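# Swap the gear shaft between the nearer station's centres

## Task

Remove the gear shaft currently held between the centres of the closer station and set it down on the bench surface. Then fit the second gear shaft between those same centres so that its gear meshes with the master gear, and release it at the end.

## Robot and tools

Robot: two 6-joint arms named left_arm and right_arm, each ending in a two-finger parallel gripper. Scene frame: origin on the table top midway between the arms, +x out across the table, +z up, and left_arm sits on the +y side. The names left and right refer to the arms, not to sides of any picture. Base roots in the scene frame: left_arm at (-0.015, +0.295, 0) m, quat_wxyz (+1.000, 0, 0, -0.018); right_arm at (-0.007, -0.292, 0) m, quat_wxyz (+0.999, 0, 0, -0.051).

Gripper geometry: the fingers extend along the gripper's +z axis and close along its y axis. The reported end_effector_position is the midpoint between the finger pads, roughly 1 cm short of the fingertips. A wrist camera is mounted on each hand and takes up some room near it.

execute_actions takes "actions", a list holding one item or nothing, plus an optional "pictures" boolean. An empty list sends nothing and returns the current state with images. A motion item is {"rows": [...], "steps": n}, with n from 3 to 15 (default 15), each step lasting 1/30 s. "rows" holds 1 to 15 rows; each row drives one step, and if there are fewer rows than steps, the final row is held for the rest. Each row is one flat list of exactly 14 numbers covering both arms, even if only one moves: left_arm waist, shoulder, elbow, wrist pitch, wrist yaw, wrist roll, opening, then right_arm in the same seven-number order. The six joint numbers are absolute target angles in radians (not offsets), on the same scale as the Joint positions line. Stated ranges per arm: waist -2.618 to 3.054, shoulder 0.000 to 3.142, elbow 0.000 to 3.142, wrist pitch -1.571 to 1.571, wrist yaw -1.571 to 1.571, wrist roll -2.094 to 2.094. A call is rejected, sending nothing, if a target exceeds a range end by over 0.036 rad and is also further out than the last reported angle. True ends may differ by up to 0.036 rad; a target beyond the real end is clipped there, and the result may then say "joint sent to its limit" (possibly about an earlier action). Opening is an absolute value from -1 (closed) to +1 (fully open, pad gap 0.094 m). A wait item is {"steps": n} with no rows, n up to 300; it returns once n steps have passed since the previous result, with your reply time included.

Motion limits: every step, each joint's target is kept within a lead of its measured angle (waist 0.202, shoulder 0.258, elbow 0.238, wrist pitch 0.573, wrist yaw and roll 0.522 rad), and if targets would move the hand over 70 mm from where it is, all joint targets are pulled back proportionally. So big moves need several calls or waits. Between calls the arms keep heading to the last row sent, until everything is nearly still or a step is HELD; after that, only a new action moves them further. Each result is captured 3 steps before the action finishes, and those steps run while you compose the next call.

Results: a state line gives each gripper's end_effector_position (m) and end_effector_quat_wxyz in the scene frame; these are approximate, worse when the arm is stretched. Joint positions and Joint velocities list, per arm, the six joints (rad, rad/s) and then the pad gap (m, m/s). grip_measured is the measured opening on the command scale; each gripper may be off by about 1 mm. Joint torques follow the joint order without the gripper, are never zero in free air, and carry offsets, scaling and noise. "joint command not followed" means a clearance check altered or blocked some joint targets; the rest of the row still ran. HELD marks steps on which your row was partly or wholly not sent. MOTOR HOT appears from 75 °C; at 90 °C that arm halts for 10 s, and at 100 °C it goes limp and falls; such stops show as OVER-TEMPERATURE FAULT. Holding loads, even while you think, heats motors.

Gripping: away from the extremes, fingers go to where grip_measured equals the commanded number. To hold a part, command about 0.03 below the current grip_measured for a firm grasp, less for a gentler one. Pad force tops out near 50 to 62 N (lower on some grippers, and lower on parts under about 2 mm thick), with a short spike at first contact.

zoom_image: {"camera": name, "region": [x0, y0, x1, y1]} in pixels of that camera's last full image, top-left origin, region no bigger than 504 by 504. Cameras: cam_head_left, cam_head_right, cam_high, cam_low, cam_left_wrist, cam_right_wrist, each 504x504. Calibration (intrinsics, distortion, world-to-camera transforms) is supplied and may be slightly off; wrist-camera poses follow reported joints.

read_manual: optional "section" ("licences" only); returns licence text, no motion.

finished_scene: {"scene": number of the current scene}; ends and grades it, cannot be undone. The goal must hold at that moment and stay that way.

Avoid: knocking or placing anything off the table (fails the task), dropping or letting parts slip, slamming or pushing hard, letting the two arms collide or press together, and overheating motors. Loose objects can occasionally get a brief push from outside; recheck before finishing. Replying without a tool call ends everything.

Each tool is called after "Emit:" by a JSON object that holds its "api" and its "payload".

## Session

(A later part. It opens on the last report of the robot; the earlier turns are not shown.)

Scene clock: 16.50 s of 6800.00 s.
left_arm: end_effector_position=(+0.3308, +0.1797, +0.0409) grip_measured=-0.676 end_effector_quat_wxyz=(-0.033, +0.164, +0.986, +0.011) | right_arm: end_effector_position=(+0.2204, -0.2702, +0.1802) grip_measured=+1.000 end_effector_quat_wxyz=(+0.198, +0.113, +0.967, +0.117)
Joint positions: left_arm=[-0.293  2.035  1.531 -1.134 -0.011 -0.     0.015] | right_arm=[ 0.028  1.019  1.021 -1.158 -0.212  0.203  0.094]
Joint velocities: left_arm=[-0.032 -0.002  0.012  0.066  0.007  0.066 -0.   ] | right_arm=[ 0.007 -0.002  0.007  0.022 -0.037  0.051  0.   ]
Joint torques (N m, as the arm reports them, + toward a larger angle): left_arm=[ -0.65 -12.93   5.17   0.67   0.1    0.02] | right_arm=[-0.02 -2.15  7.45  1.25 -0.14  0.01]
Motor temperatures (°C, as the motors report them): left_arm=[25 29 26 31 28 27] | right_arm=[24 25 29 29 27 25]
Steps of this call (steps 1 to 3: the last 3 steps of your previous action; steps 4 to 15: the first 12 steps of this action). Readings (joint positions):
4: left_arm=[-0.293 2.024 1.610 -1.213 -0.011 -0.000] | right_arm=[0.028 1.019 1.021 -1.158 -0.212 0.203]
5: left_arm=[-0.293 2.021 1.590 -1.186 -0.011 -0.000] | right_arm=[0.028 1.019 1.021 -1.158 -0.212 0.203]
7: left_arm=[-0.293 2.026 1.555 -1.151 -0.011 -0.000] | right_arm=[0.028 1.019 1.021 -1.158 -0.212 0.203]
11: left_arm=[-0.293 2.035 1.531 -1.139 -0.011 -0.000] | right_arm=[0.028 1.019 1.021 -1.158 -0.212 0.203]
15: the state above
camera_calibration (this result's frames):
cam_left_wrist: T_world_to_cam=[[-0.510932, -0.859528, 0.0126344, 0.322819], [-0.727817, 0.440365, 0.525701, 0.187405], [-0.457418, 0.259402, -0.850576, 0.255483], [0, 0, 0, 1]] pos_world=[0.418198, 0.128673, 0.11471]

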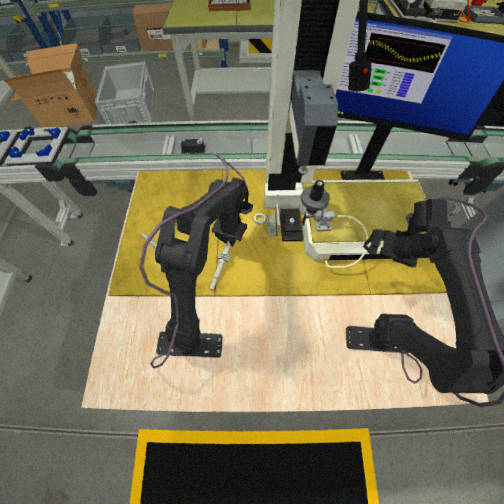

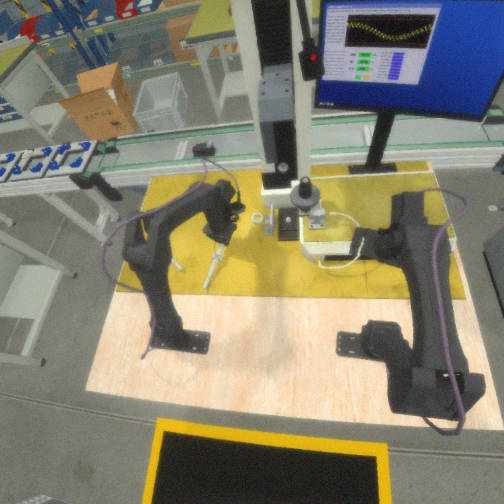

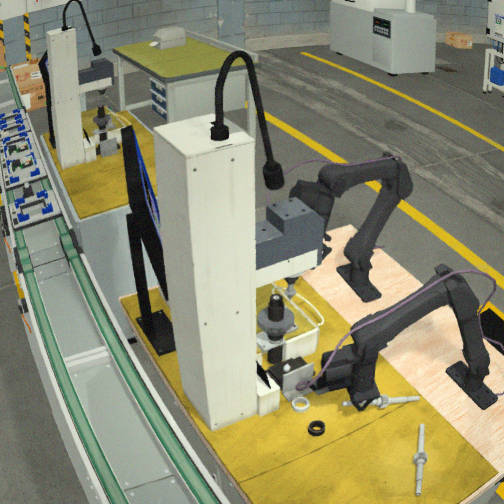

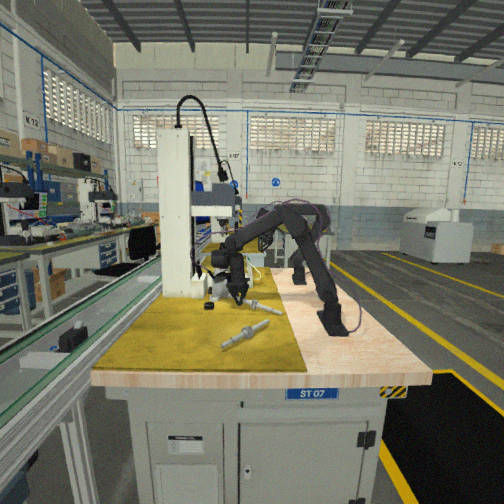

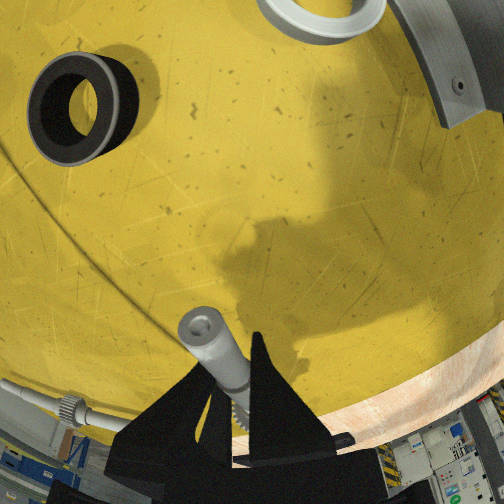

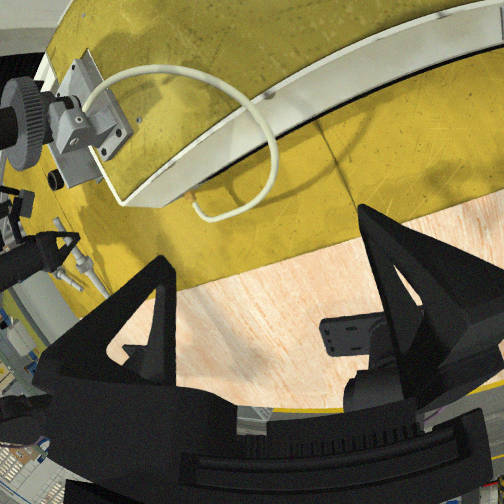

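Emit:
{"api": "execute_actions", "payload": {"actions": [{"rows":[[-0.3,2.04,1.47,-1.02,0,0,-1,0.028,1.019,1.021,-1.158,-0.212,0.203,1]]}]}}

Emit:
{"api": "execute_actions", "payload": {"actions": [{"rows":[[-0.3,2.04,1.47,-1.02,0,0,0,0.028,1.019,1.021,-1.158,-0.212,0.203,1]],"steps":10}]}}

Emit:
{"api": "execute_actions", "payload": {"actions": [{"rows":[[-0.3,1.98,1.73,-1.3,0,0,0,0.028,1.019,1.021,-1.158,-0.212,0.203,1]]}]}}

Emit:
{"api": "execute_actions", "payload": {"actions": [{"rows":[[0.46,1.98,1.73,-1.3,0,-0.42,0,0.028,1.019,1.021,-1.158,-0.212,0.203,1]]}]}}

Emit:
{"api": "execute_actions", "payload": {"actions": [{"steps":25}], "pictures": true}}

Scene clock: 17.03 s of 6800.00 s.
left_arm: end_effector_position=(+0.3266, +0.1812, +0.0262) grip_measured=-0.676 end_effector_quat_wxyz=(-0.034, +0.164, +0.986, +0.011) | right_arm: end_effector_position=(+0.2204, -0.2702, +0.1802) grip_measured=+1.000 end_effector_quat_wxyz=(+0.198, +0.113, +0.967, +0.117)
Joint positions: left_arm=[-0.293  2.039  1.475 -1.078 -0.011 -0.     0.015] | right_arm=[ 0.028  1.019  1.021 -1.158 -0.212  0.203  0.094]
Joint velocities: left_arm=[ 0.007  0.002 -0.017  0.037 -0.051  0.007 -0.001] | right_arm=[-0.002  0.012 -0.002 -0.066  0.007 -0.081  0.   ]
Joint torques (N m, as the arm reports them, + toward a larger angle): left_arm=[ -0.65 -12.36   4.81   0.71   0.1    0.03] | right_arm=[-0.02 -2.11  7.44  1.24 -0.14  0.02]
Motor temperatures (°C, as the motors report them): left_arm=[25 29 26 31 28 27] | right_arm=[24 25 29 29 27 25]
Steps of this call (steps 1 to 3: the last 3 steps of your previous action; step 4: the robot went on to your last target; steps 5 to 16: the first 12 steps of this action). Readings (joint positions):
5: left_arm=[-0.293 2.035 1.523 -1.123 -0.011 -0.000] | right_arm=[0.028 1.019 1.021 -1.158 -0.212 0.203]
6: left_arm=[-0.293 2.035 1.512 -1.108 -0.011 -0.000] | right_arm=[0.028 1.019 1.021 -1.158 -0.212 0.203]
8: left_arm=[-0.293 2.037 1.489 -1.084 -0.011 -0.000] | right_arm=[0.028 1.019 1.021 -1.158 -0.212 0.203]
12: left_arm=[-0.293 2.039 1.475 -1.079 -0.011 -0.000] | right_arm=[0.028 1.019 1.021 -1.158 -0.212 0.203]
16: the state above

Scene clock: 17.37 s of 6800.00 s.
left_arm: end_effector_position=(+0.3345, +0.1785, +0.0257) grip_measured=-0.001 end_effector_quat_wxyz=(-0.018, +0.164, +0.986, +0.008) | right_arm: end_effector_position=(+0.2204, -0.2702, +0.1802) grip_measured=+1.000 end_effector_quat_wxyz=(+0.198, +0.113, +0.967, +0.117)
Joint positions: left_arm=[-0.293  2.039  1.475 -1.045 -0.011 -0.     0.047] | right_arm=[ 0.028  1.019  1.021 -1.158 -0.212  0.203  0.094]
Joint velocities: left_arm=[-0.017 -0.002 -0.002  0.081 -0.007  0.037  0.   ] | right_arm=[-0.022 -0.002 -0.017  0.081  0.051  0.066  0.   ]
Joint torques (N m, as the arm reports them, + toward a larger angle): left_arm=[ -0.64 -12.54   4.9    0.31   0.1    0.02] | right_arm=[-0.01 -2.13  7.43  1.25 -0.14  0.02]
Motor temperatures (°C, as the motors report them): left_arm=[25 29 26 31 28 27] | right_arm=[24 25 29 29 27 25]
Steps of this call (steps 1 to 3: the last 3 steps of your previous action; steps 4 to 10: the first 7 steps of this action). Readings (joint positions):
4: left_arm=[-0.293 2.039 1.475 -1.076 -0.011 -0.000] | right_arm=[0.028 1.019 1.021 -1.158 -0.212 0.203]
5: left_arm=[-0.293 2.039 1.475 -1.069 -0.011 -0.000] | right_arm=[0.028 1.019 1.021 -1.158 -0.212 0.203]
7: left_arm=[-0.293 2.039 1.475 -1.056 -0.011 -0.000] | right_arm=[0.028 1.019 1.021 -1.158 -0.212 0.203]
10: the state above

Scene clock: 17.87 s of 6800.00 s.
left_arm: end_effector_position=(+0.3560, +0.1711, +0.1127) grip_measured=-0.001 end_effector_quat_wxyz=(+0.033, +0.163, +0.986, -0.000) | right_arm: end_effector_position=(+0.2204, -0.2702, +0.1802) grip_measured=+1.000 end_effector_quat_wxyz=(+0.198, +0.113, +0.967, +0.117)
Joint positions: left_arm=[-0.293  1.971  1.726 -1.26  -0.011 -0.     0.047] | right_arm=[ 0.028  1.019  1.021 -1.158 -0.212  0.203  0.094]
Joint velocities: left_arm=[-0.002  0.017  0.007 -0.242  0.022 -0.066 -0.   ] | right_arm=[ 0.007  0.002 -0.002 -0.037  0.037 -0.081  0.   ]
Joint torques (N m, as the arm reports them, + toward a larger angle): left_arm=[ -0.59 -11.62   5.66   0.35   0.1    0.03] | right_arm=[-0.01 -2.14  7.41  1.24 -0.14  0.02]
Motor temperatures (°C, as the motors report them): left_arm=[25 29 26 31 28 27] | right_arm=[24 25 29 29 27 25]
Steps of this call (steps 1 to 3: the last 3 steps of your previous action; steps 4 to 15: the first 12 steps of this action). Readings (joint positions):
4: left_arm=[-0.293 2.042 1.504 -1.079 -0.011 -0.000] | right_arm=[0.028 1.019 1.021 -1.158 -0.212 0.203]
5: left_arm=[-0.293 2.048 1.552 -1.132 -0.011 -0.000] | right_arm=[0.028 1.019 1.021 -1.158 -0.212 0.203]
7: left_arm=[-0.293 2.038 1.650 -1.187 -0.011 -0.000] | right_arm=[0.028 1.019 1.021 -1.158 -0.212 0.203]
11: left_arm=[-0.293 1.978 1.724 -1.222 -0.011 -0.000] | right_arm=[0.028 1.019 1.021 -1.158 -0.212 0.203]
15: the state above

Scene clock: 18.37 s of 6800.00 s.
left_arm: end_effector_position=(+0.3502, +0.4217, +0.1124) grip_measured=-0.001 end_effector_quat_wxyz=(+0.024, -0.346, +0.938, -0.004) | right_arm: end_effector_position=(+0.2204, -0.2702, +0.1802) grip_measured=+1.000 end_effector_quat_wxyz=(+0.198, +0.113, +0.967, +0.117)
Joint positions: left_arm=[ 0.37   1.971  1.726 -1.278  0.006 -0.372  0.047] | right_arm=[ 0.028  1.019  1.021 -1.158 -0.212  0.203  0.094]
Joint velocities: left_arm=[ 1.756 -0.007 -0.007 -0.037  0.007 -0.33  -0.001] | right_arm=[ 0.032 -0.017 -0.012 -0.037  0.007 -0.022  0.   ]
Joint torques (N m, as the arm reports them, + toward a larger angle): left_arm=[ -1.63 -11.63   5.93   0.12  -0.02  -0.03] | right_arm=[-0.02 -2.14  7.44  1.24 -0.14  0.01]
Motor temperatures (°C, as the motors report them): left_arm=[25 29 26 30 28 27] | right_arm=[24 25 29 29 27 25]
Steps of this call (steps 1 to 3: the last 3 steps of your previous action; steps 4 to 15: the first 12 steps of this action). Readings (joint positions):
4: left_arm=[-0.277 1.971 1.726 -1.276 -0.002 -0.056] | right_arm=[0.028 1.019 1.021 -1.158 -0.212 0.203]
5: left_arm=[-0.248 1.971 1.726 -1.278 0.007 -0.119] | right_arm=[0.028 1.019 1.021 -1.158 -0.212 0.203]
7: left_arm=[-0.145 1.971 1.726 -1.278 0.010 -0.214] | right_arm=[0.028 1.019 1.021 -1.158 -0.212 0.203]
11: left_arm=[0.109 1.971 1.726 -1.278 0.009 -0.322] | right_arm=[0.028 1.019 1.021 -1.158 -0.212 0.203]
15: the state above

Scene clock: 19.20 s of 6800.00 s.
left_arm: end_effector_position=(+0.3340, +0.4564, +0.1124) grip_measured=-0.001 end_effector_quat_wxyz=(+0.020, -0.407, +0.913, +0.004) | right_arm: end_effector_position=(+0.2204, -0.2702, +0.1802) grip_measured=+1.000 end_effector_quat_wxyz=(+0.198, +0.113, +0.967, +0.117)
Joint positions: left_arm=[ 0.463  1.971  1.726 -1.286 -0.008 -0.411  0.047] | right_arm=[ 0.028  1.019  1.021 -1.158 -0.212  0.203  0.094]
Joint velocities: left_arm=[-0.027  0.007 -0.007 -0.007 -0.066 -0.022  0.001] | right_arm=[ 0.002 -0.002 -0.002  0.022 -0.022 -0.007  0.   ]
Joint torques (N m, as the arm reports them, + toward a larger angle): left_arm=[ -0.14 -11.5    5.83   0.18   0.08  -0.06] | right_arm=[-0.01 -2.14  7.42  1.24 -0.14  0.02]
Motor temperatures (°C, as the motors report them): left_arm=[25 29 26 30 28 27] | right_arm=[24 25 29 29 27 25]
Kept back: nothing.
Steps of this call (steps 1 to 3: the last 3 steps of your previous action; steps 4 to 25: the robot went on to your last target). Readings (joint positions):
1: left_arm=[0.426 1.971 1.726 -1.278 0.002 -0.381] | right_arm=[0.028 1.019 1.021 -1.158 -0.212 0.203]
2: left_arm=[0.468 1.971 1.726 -1.278 -0.004 -0.388] | right_arm=[0.028 1.019 1.021 -1.158 -0.212 0.203]
4: left_arm=[0.505 1.971 1.726 -1.279 -0.012 -0.399] | right_arm=[0.028 1.019 1.021 -1.158 -0.212 0.203]
8: left_arm=[0.479 1.971 1.726 -1.283 -0.012 -0.407] | right_arm=[0.028 1.019 1.021 -1.158 -0.212 0.203]
25: the state above
camera_calibration (this result's frames):
cam_left_wrist: T_world_to_cam=[[0.589426, -0.807763, 0.00975651, 0.170567], [-0.732049, -0.528992, 0.429269, 0.485009], [-0.341586, -0.260164, -0.903124, 0.450301], [0, 0, 0, 1]] pos_world=[0.40833, 0.511496, 0.196814]

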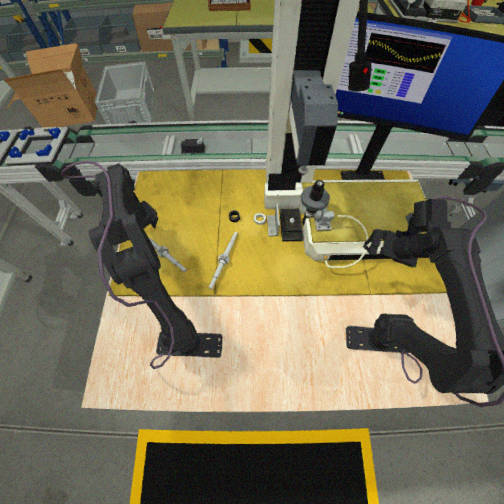

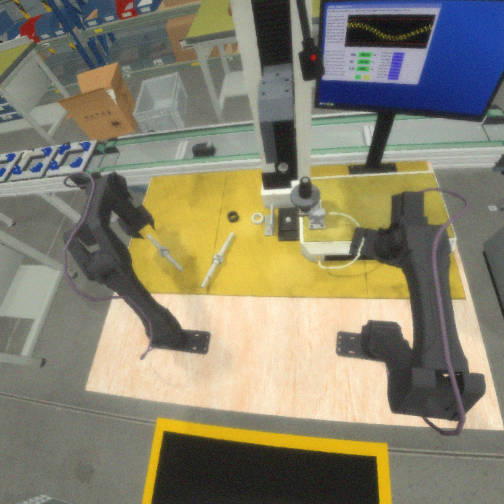

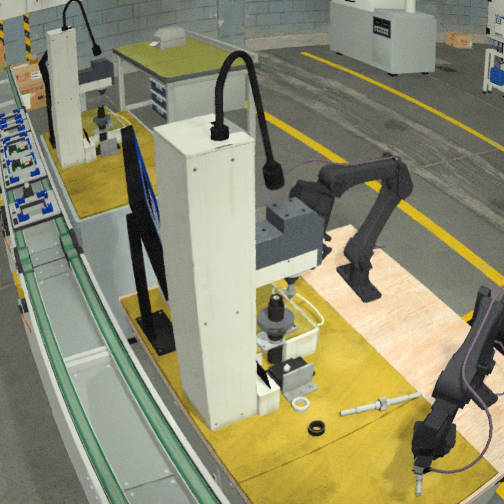

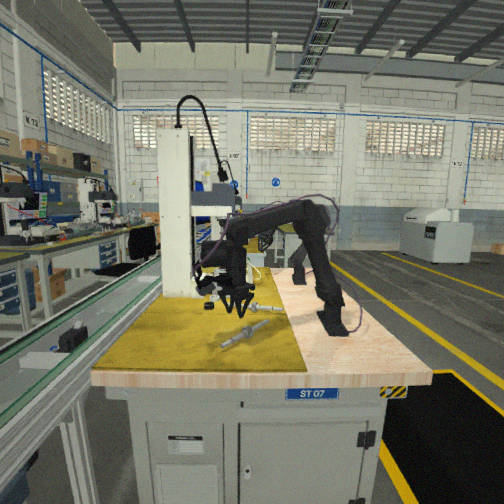

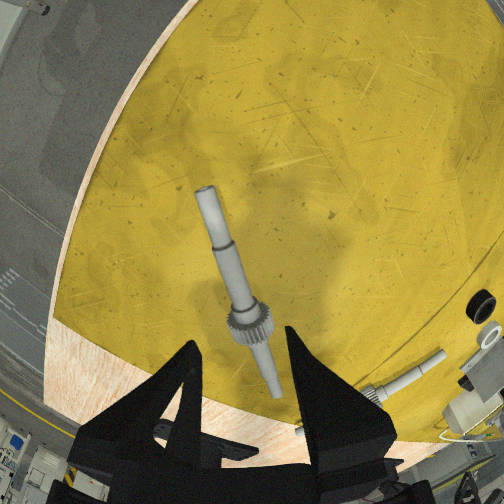

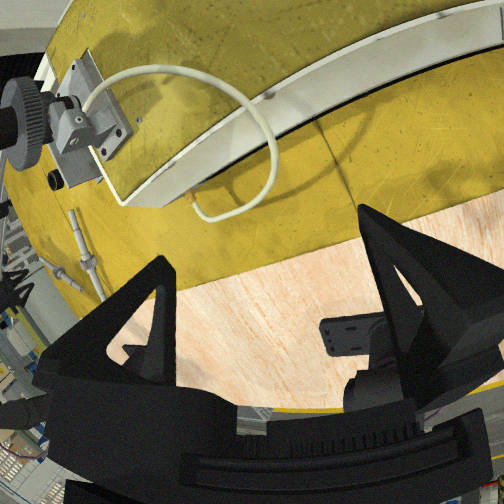

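Emit:
{"api": "execute_actions", "payload": {"actions": [{"rows":[[0.49,2.02,1.56,-1.1,0,-0.42,0,0.028,1.019,1.021,-1.158,-0.212,0.203,1]]}]}}

Emit:
{"api": "execute_actions", "payload": {"actions": [{"rows":[[0.49,2.05,1.455,-0.97,0,-0.42,0,0.028,1.019,1.021,-1.158,-0.212,0.203,1]]}], "pictures": true}}

Scene clock: 19.70 s of 6800.00 s.
left_arm: end_effector_position=(+0.3222, +0.4588, +0.0495) grip_measured=-0.001 end_effector_quat_wxyz=(-0.014, -0.416, +0.909, +0.003) | right_arm: end_effector_position=(+0.2204, -0.2702, +0.1802) grip_measured=+1.000 end_effector_quat_wxyz=(+0.198, +0.113, +0.967, +0.117)
Joint positions: left_arm=[ 0.482  2.03   1.56  -1.13  -0.007 -0.412  0.047] | right_arm=[ 0.028  1.019  1.021 -1.158 -0.212  0.203  0.094]
Joint velocities: left_arm=[ 0.007 -0.012 -0.002  0.081  0.095  0.007 -0.   ] | right_arm=[-0.002 -0.002 -0.007  0.051  0.022  0.037  0.   ]
Joint torques (N m, as the arm reports them, + toward a larger angle): left_arm=[  0.8  -13.47   5.39   0.33   0.07  -0.06] | right_arm=[-0.02 -2.15  7.42  1.25 -0.14  0.02]
Motor temperatures (°C, as the motors report them): left_arm=[25 29 26 30 28 27] | right_arm=[24 25 29 29 27 25]
Steps of this call (steps 1 to 3: the robot went on to your last target; steps 4 to 15: the first 12 steps of this action). Readings (joint positions):
4: left_arm=[0.464 1.969 1.702 -1.256 -0.007 -0.412] | right_arm=[0.028 1.019 1.021 -1.158 -0.212 0.203]
5: left_arm=[0.467 1.966 1.667 -1.219 -0.007 -0.412] | right_arm=[0.028 1.019 1.021 -1.158 -0.212 0.203]
7: left_arm=[0.474 1.982 1.606 -1.179 -0.007 -0.412] | right_arm=[0.028 1.019 1.021 -1.158 -0.212 0.203]
11: left_arm=[0.482 2.028 1.561 -1.150 -0.007 -0.412] | right_arm=[0.028 1.019 1.021 -1.158 -0.212 0.203]
15: the state above

Scene clock: 20.20 s of 6800.00 s.
left_arm: end_effector_position=(+0.3235, +0.4595, +0.0223) grip_measured=-0.001 end_effector_quat_wxyz=(-0.002, -0.417, +0.909, +0.003) | right_arm: end_effector_position=(+0.2204, -0.2702, +0.1802) grip_measured=+1.000 end_effector_quat_wxyz=(+0.198, +0.113, +0.967, +0.117)
Joint positions: left_arm=[ 0.483  2.042  1.466 -0.999 -0.007 -0.412  0.047] | right_arm=[ 0.028  1.019  1.021 -1.158 -0.212  0.203  0.094]
Joint velocities: left_arm=[-0.002 -0.007 -0.017 -0.007  0.037  0.007 -0.   ] | right_arm=[ 0.002  0.007  0.002 -0.037 -0.051  0.022  0.   ]
Joint torques (N m, as the arm reports them, + toward a larger angle): left_arm=[  0.86 -11.87   4.48   0.48   0.05  -0.07] | right_arm=[-0.03 -2.12  7.44  1.24 -0.14  0.02]
Motor temperatures (°C, as the motors report them): left_arm=[25 29 26 30 28 27] | right_arm=[24 25 29 29 27 25]
Steps of this call (steps 1 to 3: the last 3 steps of your previous action; steps 4 to 15: the first 12 steps of this action). Readings (joint positions):
4: left_arm=[0.482 2.029 1.546 -1.100 -0.007 -0.412] | right_arm=[0.028 1.019 1.021 -1.158 -0.212 0.203]
5: left_arm=[0.482 2.028 1.525 -1.070 -0.007 -0.412] | right_arm=[0.028 1.019 1.021 -1.158 -0.212 0.203]
7: left_arm=[0.482 2.034 1.486 -1.037 -0.007 -0.412] | right_arm=[0.028 1.019 1.021 -1.158 -0.212 0.203]
11: left_arm=[0.483 2.042 1.466 -1.013 -0.007 -0.412] | right_arm=[0.028 1.019 1.021 -1.158 -0.212 0.203]
15: the state above
camera_calibration (this result's frames):
cam_left_wrist: T_world_to_cam=[[0.606154, -0.795345, 0.00188215, 0.169156], [-0.703174, -0.534799, 0.468547, 0.510022], [-0.37165, -0.285335, -0.883437, 0.387033], [0, 0, 0, 1]] pos_world=[0.39994, 0.517731, 0.102632]

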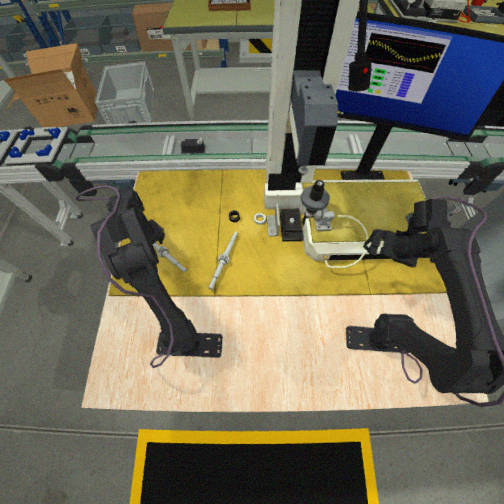

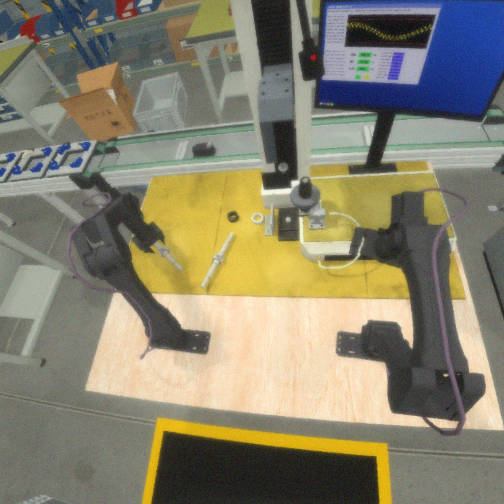

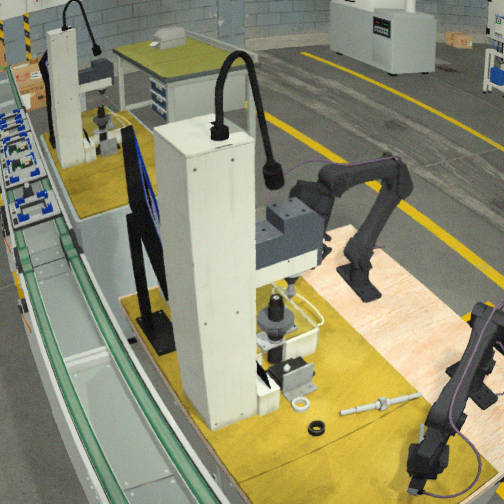

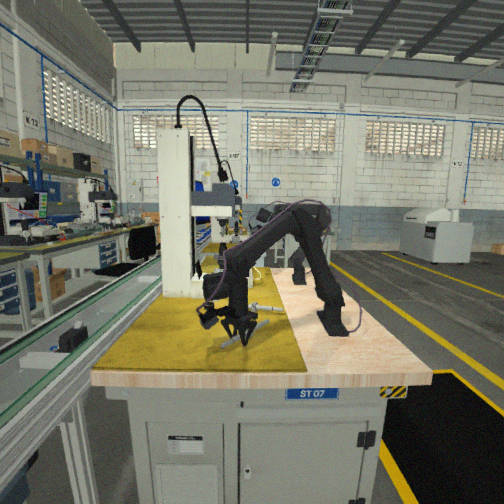

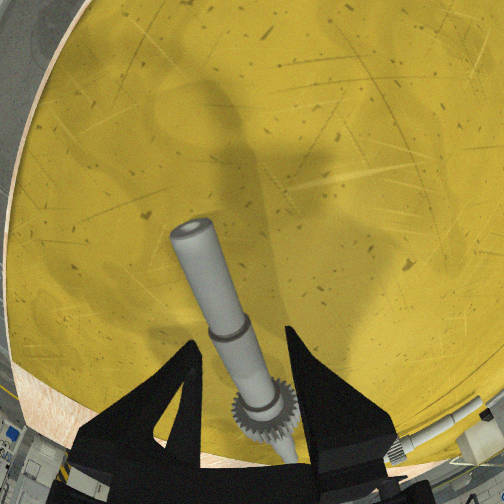

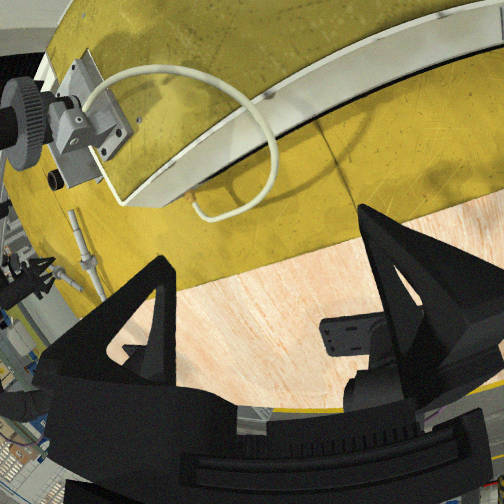

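Emit:
{"api": "execute_actions", "payload": {"actions": [{"rows":[[0.49,2.05,1.455,-0.97,0,-0.42,-1,0.028,1.019,1.021,-1.158,-0.212,0.203,1]],"steps":12}]}}

Emit:
{"api": "execute_actions", "payload": {"actions": [{"rows":[[0.49,1.95,1.65,-1.2,0,-0.3,-1,0.028,1.019,1.021,-1.158,-0.212,0.203,1]]}]}}

Emit:
{"api": "execute_actions", "payload": {"actions": [{"rows":[[0.3,1.7,1.6,-1.0,0,-0.1,-1,0.028,1.019,1.021,-1.158,-0.212,0.203,1]]}]}}

Emit:
{"api": "execute_actions", "payload": {"actions": [{"rows":[[0.1,1.45,1.4,-0.5,0,0,-1,0.028,1.019,1.021,-1.158,-0.212,0.203,1]]}]}}

Emit:
{"api": "execute_actions", "payload": {"actions": [{"rows":[[-0.2,1.3,1.05,0.1,0,0,-1,0.028,1.019,1.021,-1.158,-0.212,0.203,1]]}]}}

Emit:
{"api": "execute_actions", "payload": {"actions": [{"rows":[[-0.45,1.3,0.8,0.6,0,0,-1,0.028,1.019,1.021,-1.158,-0.212,0.203,1]]}]}}

Emit:
{"api": "execute_actions", "payload": {"actions": [{"rows":[[-0.625,1.4,0.78,0.8,0,0,-1,0.028,1.019,1.021,-1.158,-0.212,0.203,1]]}]}}

Emit:
{"api": "execute_actions", "payload": {"actions": [{"steps":20}], "pictures": true}}

Emit:
{"api": "zoom_image", "payload": {"camera": "cam_low", "region": [170, 190, 300, 320]}}

Scene clock: 20.77 s of 6800.00 s.
left_arm: end_effector_position=(+0.3271, +0.4608, +0.0223) grip_measured=-0.656 end_effector_quat_wxyz=(+0.006, -0.418, +0.908, +0.002) | right_arm: end_effector_position=(+0.2204, -0.2702, +0.1802) grip_measured=+1.000 end_effector_quat_wxyz=(+0.198, +0.113, +0.967, +0.117)
Joint positions: left_arm=[ 0.483  2.042  1.466 -0.983 -0.003 -0.415  0.016] | right_arm=[ 0.028  1.019  1.021 -1.158 -0.212  0.203  0.094]
Joint velocities: left_arm=[ 0.007 -0.007 -0.002 -0.037 -0.022  0.022 -0.   ] | right_arm=[-0.012  0.002 -0.002  0.007  0.037  0.007  0.   ]
Joint torques (N m, as the arm reports them, + toward a larger angle): left_arm=[  0.6  -11.99   4.63   0.4    0.01  -0.04] | right_arm=[-0.01 -2.14  7.43  1.24 -0.15  0.02]
Motor temperatures (°C, as the motors report them): left_arm=[25 29 26 30 28 27] | right_arm=[24 25 29 29 27 25]
Steps of this call (steps 1 to 3: the last 3 steps of your previous action; steps 4 to 8: the robot went on to your last target; steps 9 to 17: the first 9 steps of this action). Readings (joint positions):
9: left_arm=[0.483 2.042 1.466 -0.987 -0.007 -0.412] | right_arm=[0.028 1.019 1.021 -1.158 -0.212 0.203]
10: left_arm=[0.483 2.042 1.466 -0.987 -0.007 -0.412] | right_arm=[0.028 1.019 1.021 -1.158 -0.212 0.203]
12: left_arm=[0.483 2.042 1.466 -0.984 -0.004 -0.414] | right_arm=[0.028 1.019 1.021 -1.158 -0.212 0.203]
16: left_arm=[0.483 2.042 1.466 -0.983 -0.003 -0.415] | right_arm=[0.028 1.019 1.021 -1.158 -0.212 0.203]
17: the state above

Scene clock: 21.27 s of 6800.00 s.
left_arm: end_effector_position=(+0.3406, +0.4674, +0.0904) grip_measured=-0.656 end_effector_quat_wxyz=(+0.046, -0.373, +0.927, +0.005) | right_arm: end_effector_position=(+0.2204, -0.2702, +0.1802) grip_measured=+1.000 end_effector_quat_wxyz=(+0.198, +0.113, +0.967, +0.117)
Joint positions: left_arm=[ 0.483  1.968  1.631 -1.142 -0.004 -0.316  0.016] | right_arm=[ 0.028  1.019  1.021 -1.158 -0.212  0.203  0.094]
Joint velocities: left_arm=[-0.017 -0.007 -0.012 -0.227 -0.022  0.066 -0.001] | right_arm=[-0.002 -0.022  0.002 -0.051 -0.007 -0.095  0.   ]
Joint torques (N m, as the arm reports them, + toward a larger angle): left_arm=[  0.6  -13.73   6.96   0.21   0.02   0.13] | right_arm=[-0.01 -2.13  7.42  1.25 -0.14  0.03]
Motor temperatures (°C, as the motors report them): left_arm=[25 29 26 30 28 27] | right_arm=[24 25 29 29 27 25]
Steps of this call (steps 1 to 3: the last 3 steps of your previous action; steps 4 to 15: the first 12 steps of this action). Readings (joint positions):
4: left_arm=[0.483 2.041 1.486 -1.008 -0.003 -0.402] | right_arm=[0.028 1.019 1.021 -1.158 -0.212 0.203]
5: left_arm=[0.483 2.043 1.515 -1.047 -0.004 -0.383] | right_arm=[0.028 1.019 1.021 -1.158 -0.212 0.203]
7: left_arm=[0.483 2.028 1.574 -1.097 -0.004 -0.356] | right_arm=[0.028 1.019 1.021 -1.158 -0.212 0.203]
11: left_arm=[0.483 1.977 1.627 -1.119 -0.004 -0.328] | right_arm=[0.028 1.019 1.021 -1.158 -0.212 0.203]
15: the state above

Scene clock: 21.77 s of 6800.00 s.
left_arm: end_effector_position=(+0.3810, +0.3966, +0.1833) grip_measured=-0.656 end_effector_quat_wxyz=(+0.211, -0.185, +0.960, +0.011) | right_arm: end_effector_position=(+0.2204, -0.2702, +0.1802) grip_measured=+1.000 end_effector_quat_wxyz=(+0.198, +0.113, +0.967, +0.117)
Joint positions: left_arm=[ 0.287  1.709  1.586 -1.023  0.004 -0.13   0.016] | right_arm=[ 0.028  1.019  1.021 -1.158 -0.212  0.203  0.094]
Joint velocities: left_arm=[ 0.061 -0.046  0.007  0.037  0.051  0.198 -0.001] | right_arm=[-0.002 -0.012 -0.002 -0.007 -0.007  0.022  0.   ]
Joint torques (N m, as the arm reports them, + toward a larger angle): left_arm=[  0.89 -10.58   6.94   1.32  -0.04   0.11] | right_arm=[-0.01 -2.15  7.44  1.24 -0.14  0.02]
Motor temperatures (°C, as the motors report them): left_arm=[25 30 26 30 28 27] | right_arm=[24 25 29 29 27 25]
Steps of this call (steps 1 to 3: the last 3 steps of your previous action; steps 4 to 15: the first 12 steps of this action). Readings (joint positions):
4: left_arm=[0.474 1.958 1.623 -1.147 -0.008 -0.295] | right_arm=[0.028 1.019 1.021 -1.158 -0.212 0.203]
5: left_arm=[0.458 1.940 1.606 -1.128 -0.019 -0.271] | right_arm=[0.028 1.019 1.021 -1.158 -0.212 0.203]
7: left_arm=[0.405 1.891 1.589 -1.102 -0.023 -0.232] | right_arm=[0.028 1.019 1.021 -1.158 -0.212 0.203]
11: left_arm=[0.302 1.770 1.586 -1.049 -0.009 -0.163] | right_arm=[0.028 1.019 1.021 -1.158 -0.212 0.203]
15: the state above

Scene clock: 22.27 s of 6800.00 s.
left_arm: end_effector_position=(+0.4206, +0.3197, +0.2564) grip_measured=-0.656 end_effector_quat_wxyz=(+0.419, -0.034, +0.907, +0.005) | right_arm: end_effector_position=(+0.2204, -0.2702, +0.1802) grip_measured=+1.000 end_effector_quat_wxyz=(+0.198, +0.113, +0.967, +0.117)
Joint positions: left_arm=[ 0.093  1.487  1.39  -0.609  0.006 -0.02   0.016] | right_arm=[ 0.028  1.019  1.021 -1.158 -0.212  0.203  0.094]
Joint velocities: left_arm=[-0.007 -0.115 -0.002  0.462 -0.037  0.007 -0.   ] | right_arm=[-0.002 -0.002 -0.022 -0.007 -0.081 -0.007  0.   ]
Joint torques (N m, as the arm reports them, + toward a larger angle): left_arm=[  0.59 -10.71   7.28   2.19  -0.06   0.08] | right_arm=[-0.01 -2.13  7.45  1.24 -0.14  0.02]
Motor temperatures (°C, as the motors report them): left_arm=[25 30 26 30 28 27] | right_arm=[24 25 29 30 27 25]
Steps of this call (steps 1 to 3: the last 3 steps of your previous action; steps 4 to 15: the first 12 steps of this action). Readings (joint positions):
4: left_arm=[0.279 1.695 1.558 -0.981 -0.003 -0.109] | right_arm=[0.028 1.019 1.021 -1.158 -0.212 0.203]
5: left_arm=[0.258 1.664 1.508 -0.916 -0.018 -0.093] | right_arm=[0.028 1.019 1.021 -1.158 -0.212 0.203]
7: left_arm=[0.195 1.607 1.439 -0.830 -0.022 -0.071] | right_arm=[0.028 1.019 1.021 -1.158 -0.212 0.203]
11: left_arm=[0.100 1.524 1.390 -0.704 -0.000 -0.037] | right_arm=[0.028 1.019 1.021 -1.158 -0.212 0.203]
15: the state above

Scene clock: 22.77 s of 6800.00 s.
left_arm: end_effector_position=(+0.4131, +0.1817, +0.2480) grip_measured=-0.656 end_effector_quat_wxyz=(+0.536, +0.109, +0.834, -0.078) | right_arm: end_effector_position=(+0.2204, -0.2702, +0.1802) grip_measured=+1.000 end_effector_quat_wxyz=(+0.198, +0.113, +0.967, +0.117)
Joint positions: left_arm=[-0.216  1.364  1.02  -0.082  0.02  -0.005  0.016] | right_arm=[ 0.028  1.019  1.021 -1.158 -0.212  0.203  0.094]
Joint velocities: left_arm=[ 0.11  -0.046 -0.017  0.579 -0.037 -0.051 -0.001] | right_arm=[-0.002  0.007  0.002 -0.022  0.037  0.037  0.   ]
Joint torques (N m, as the arm reports them, + toward a larger angle): left_arm=[  0.91 -12.19   8.86   3.11  -0.07   0.07] | right_arm=[-0.01 -2.14  7.41  1.25 -0.14  0.02]
Motor temperatures (°C, as the motors report them): left_arm=[25 30 26 30 28 27] | right_arm=[24 25 29 30 27 25]
Steps of this call (steps 1 to 3: the last 3 steps of your previous action; steps 4 to 15: the first 12 steps of this action). Readings (joint positions):
4: left_arm=[0.078 1.470 1.353 -0.524 -0.007 -0.013] | right_arm=[0.028 1.019 1.021 -1.158 -0.212 0.203]
5: left_arm=[0.048 1.440 1.286 -0.437 -0.028 -0.008] | right_arm=[0.028 1.019 1.021 -1.158 -0.212 0.203]
7: left_arm=[-0.046 1.388 1.158 -0.292 -0.036 -0.006] | right_arm=[0.028 1.019 1.021 -1.158 -0.212 0.203]
11: left_arm=[-0.209 1.364 1.033 -0.145 0.010 -0.006] | right_arm=[0.028 1.019 1.021 -1.158 -0.212 0.203]
15: the state above

Scene clock: 23.27 s of 6800.00 s.
left_arm: end_effector_position=(+0.3733, +0.0809, +0.2572) grip_measured=-0.656 end_effector_quat_wxyz=(+0.631, +0.192, +0.732, -0.167) | right_arm: end_effector_position=(+0.2204, -0.2702, +0.1802) grip_measured=+1.000 end_effector_quat_wxyz=(+0.198, +0.113, +0.967, +0.117)
Joint positions: left_arm=[-0.462  1.337  0.767  0.423  0.018 -0.     0.016] | right_arm=[ 0.028  1.019  1.021 -1.158 -0.212  0.203  0.094]
Joint velocities: left_arm=[ 0.071 -0.012 -0.012  0.549 -0.022  0.007  0.   ] | right_arm=[ 0.012 -0.012 -0.022 -0.095 -0.007  0.037  0.   ]
Joint torques (N m, as the arm reports them, + toward a larger angle): left_arm=[ 0.82 -9.72  8.83  3.18 -0.05  0.02] | right_arm=[-0.03 -2.15  7.43  1.24 -0.14  0.02]
Motor temperatures (°C, as the motors report them): left_arm=[25 30 26 31 28 27] | right_arm=[24 25 29 30 27 25]
Steps of this call (steps 1 to 3: the last 3 steps of your previous action; steps 4 to 15: the first 12 steps of this action). Readings (joint positions):
4: left_arm=[-0.229 1.352 0.985 0.035 -0.007 -0.005] | right_arm=[0.028 1.019 1.021 -1.158 -0.212 0.203]
5: left_arm=[-0.265 1.340 0.930 0.138 -0.034 0.002] | right_arm=[0.028 1.019 1.021 -1.158 -0.212 0.203]
7: left_arm=[-0.364 1.337 0.847 0.270 -0.033 0.002] | right_arm=[0.028 1.019 1.021 -1.158 -0.212 0.203]
11: left_arm=[-0.471 1.337 0.770 0.362 0.023 -0.000] | right_arm=[0.028 1.019 1.021 -1.158 -0.212 0.203]
15: the state above

Scene clock: 23.77 s of 6800.00 s.
left_arm: end_effector_position=(+0.3442, +0.0082, +0.2790) grip_measured=-0.656 end_effector_quat_wxyz=(+0.668, +0.237, +0.665, -0.236) | right_arm: end_effector_position=(+0.2204, -0.2702, +0.1802) grip_measured=+1.000 end_effector_quat_wxyz=(+0.198, +0.113, +0.967, +0.117)
Joint positions: left_arm=[-0.635  1.419  0.765  0.658  0.012  0.003  0.016] | right_arm=[ 0.028  1.019  1.021 -1.158 -0.212  0.203  0.094]
Joint velocities: left_arm=[ 0.012 -0.002 -0.012  0.242  0.022 -0.037 -0.001] | right_arm=[ 0.002  0.007 -0.012  0.037 -0.022  0.037  0.   ]
Joint torques (N m, as the arm reports them, + toward a larger angle): left_arm=[ 0.79 -8.83  7.49  3.4  -0.11 -0.01] | right_arm=[ 0.   -2.13  7.44  1.24 -0.14  0.01]
Motor temperatures (°C, as the motors report them): left_arm=[25 30 26 31 28 27] | right_arm=[24 25 29 30 27 25]
Steps of this call (steps 1 to 3: the last 3 steps of your previous action; steps 4 to 15: the first 12 steps of this action). Readings (joint positions):
4: left_arm=[-0.477 1.345 0.765 0.486 -0.005 0.000] | right_arm=[0.028 1.019 1.021 -1.158 -0.212 0.203]
5: left_arm=[-0.509 1.361 0.765 0.527 -0.027 0.005] | right_arm=[0.028 1.019 1.021 -1.158 -0.212 0.203]
7: left_arm=[-0.582 1.395 0.765 0.596 -0.021 0.005] | right_arm=[0.028 1.019 1.021 -1.158 -0.212 0.203]
11: left_arm=[-0.639 1.419 0.765 0.633 0.017 0.003] | right_arm=[0.028 1.019 1.021 -1.158 -0.212 0.203]
15: the state above

Scene clock: 24.43 s of 6800.00 s.
left_arm: end_effector_position=(+0.3444, +0.0085, +0.2830) grip_measured=-0.656 end_effector_quat_wxyz=(+0.673, +0.235, +0.660, -0.237) | right_arm: end_effector_position=(+0.2204, -0.2702, +0.1802) grip_measured=+1.000 end_effector_quat_wxyz=(+0.198, +0.113, +0.967, +0.117)
Joint positions: left_arm=[-0.634  1.419  0.765  0.674  0.011  0.003  0.016] | right_arm=[ 0.028  1.019  1.021 -1.158 -0.212  0.203  0.094]
Joint velocities: left_arm=[ 0.007  0.002  0.012 -0.007  0.037 -0.037  0.   ] | right_arm=[ 0.012 -0.012 -0.017  0.037 -0.051  0.037  0.   ]
Joint torques (N m, as the arm reports them, + toward a larger angle): left_arm=[ 0.84 -8.82  7.49  3.45 -0.13 -0.01] | right_arm=[-0.01 -2.13  7.42  1.24 -0.14  0.02]
Motor temperatures (°C, as the motors report them): left_arm=[25 30 26 32 28 27] | right_arm=[24 25 29 30 27 25]
Kept back: nothing.
Steps of this call (steps 1 to 3: the last 3 steps of your previous action; steps 4 to 20: the robot went on to your last target). Readings (joint positions):
1: left_arm=[-0.634 1.419 0.765 0.663 0.011 0.003] | right_arm=[0.028 1.019 1.021 -1.158 -0.212 0.203]
2: left_arm=[-0.634 1.419 0.765 0.666 0.011 0.003] | right_arm=[0.028 1.019 1.021 -1.158 -0.212 0.203]
4: left_arm=[-0.634 1.419 0.765 0.671 0.011 0.003] | right_arm=[0.028 1.019 1.021 -1.158 -0.212 0.203]
8: left_arm=[-0.634 1.419 0.765 0.673 0.011 0.003] | right_arm=[0.028 1.019 1.021 -1.158 -0.212 0.203]
20: the state above
camera_calibration (this result's frames):
cam_left_wrist: T_world_to_cam=[[-0.619275, -0.756541, -0.210104, 0.278991], [-0.229445, 0.430275, -0.873051, 0.369755], [0.750902, -0.492452, -0.440043, -0.0138801], [0, 0, 0, 1]] pos_world=[0.268033, 0.0451365, 0.375324]

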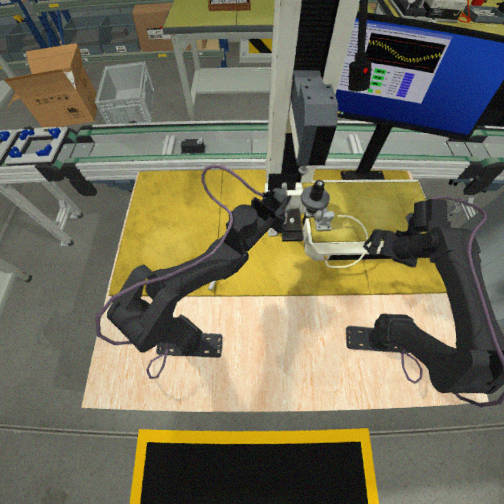

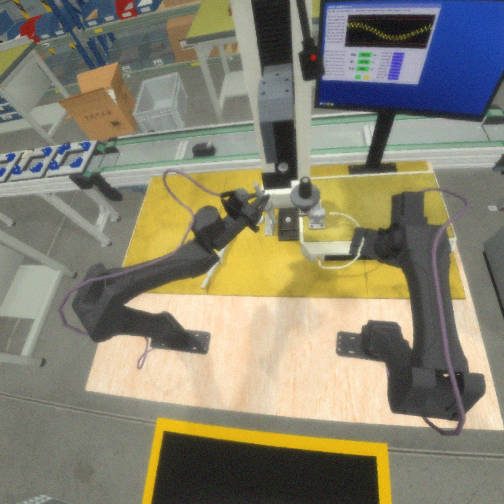

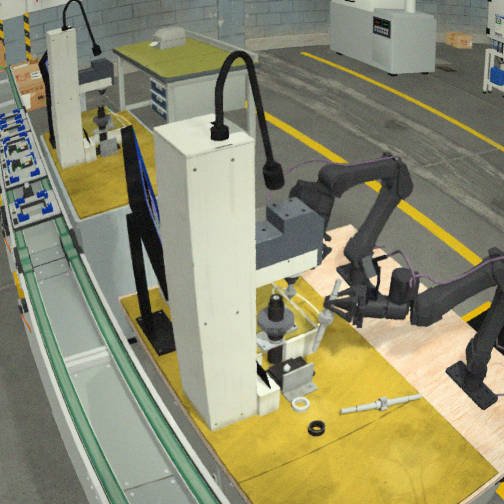

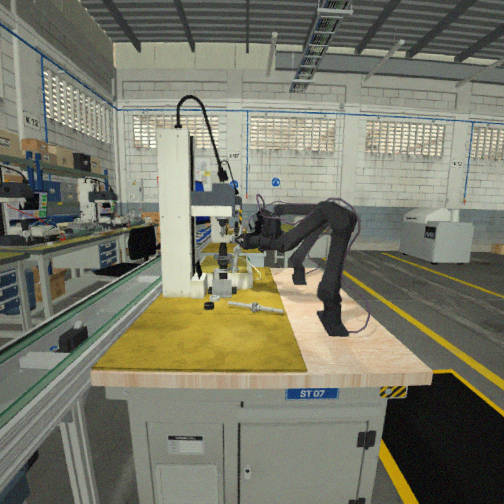

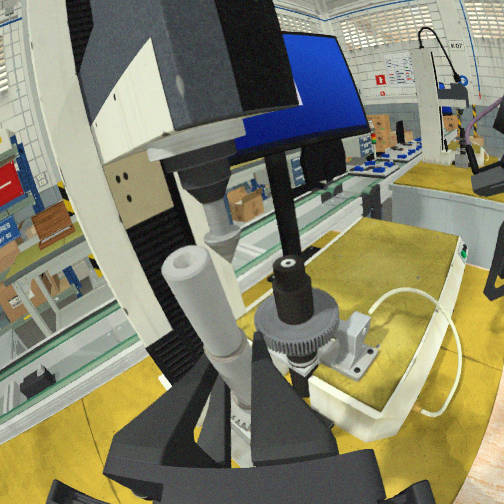

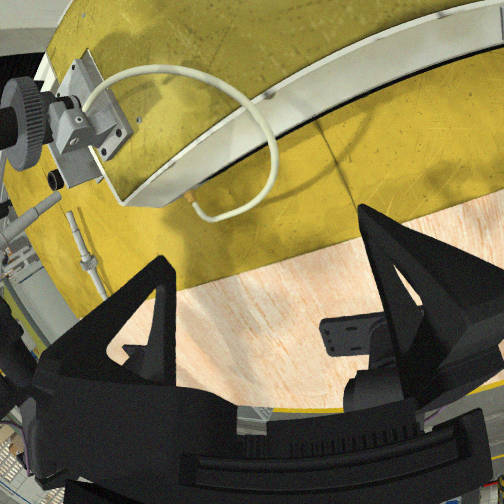

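Region (170, 190, 300, 320) of cam_low's 504x504 image, scaled by 3.877, with more detail than that image has.

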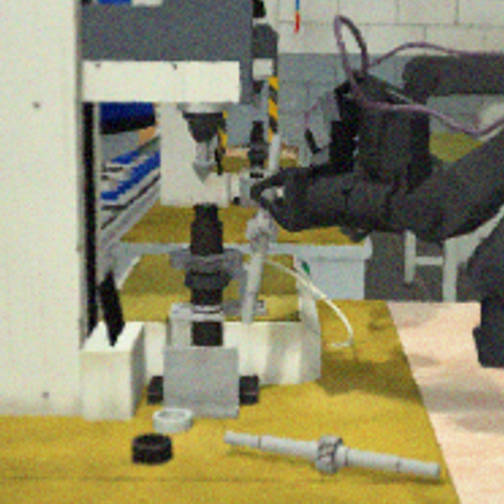

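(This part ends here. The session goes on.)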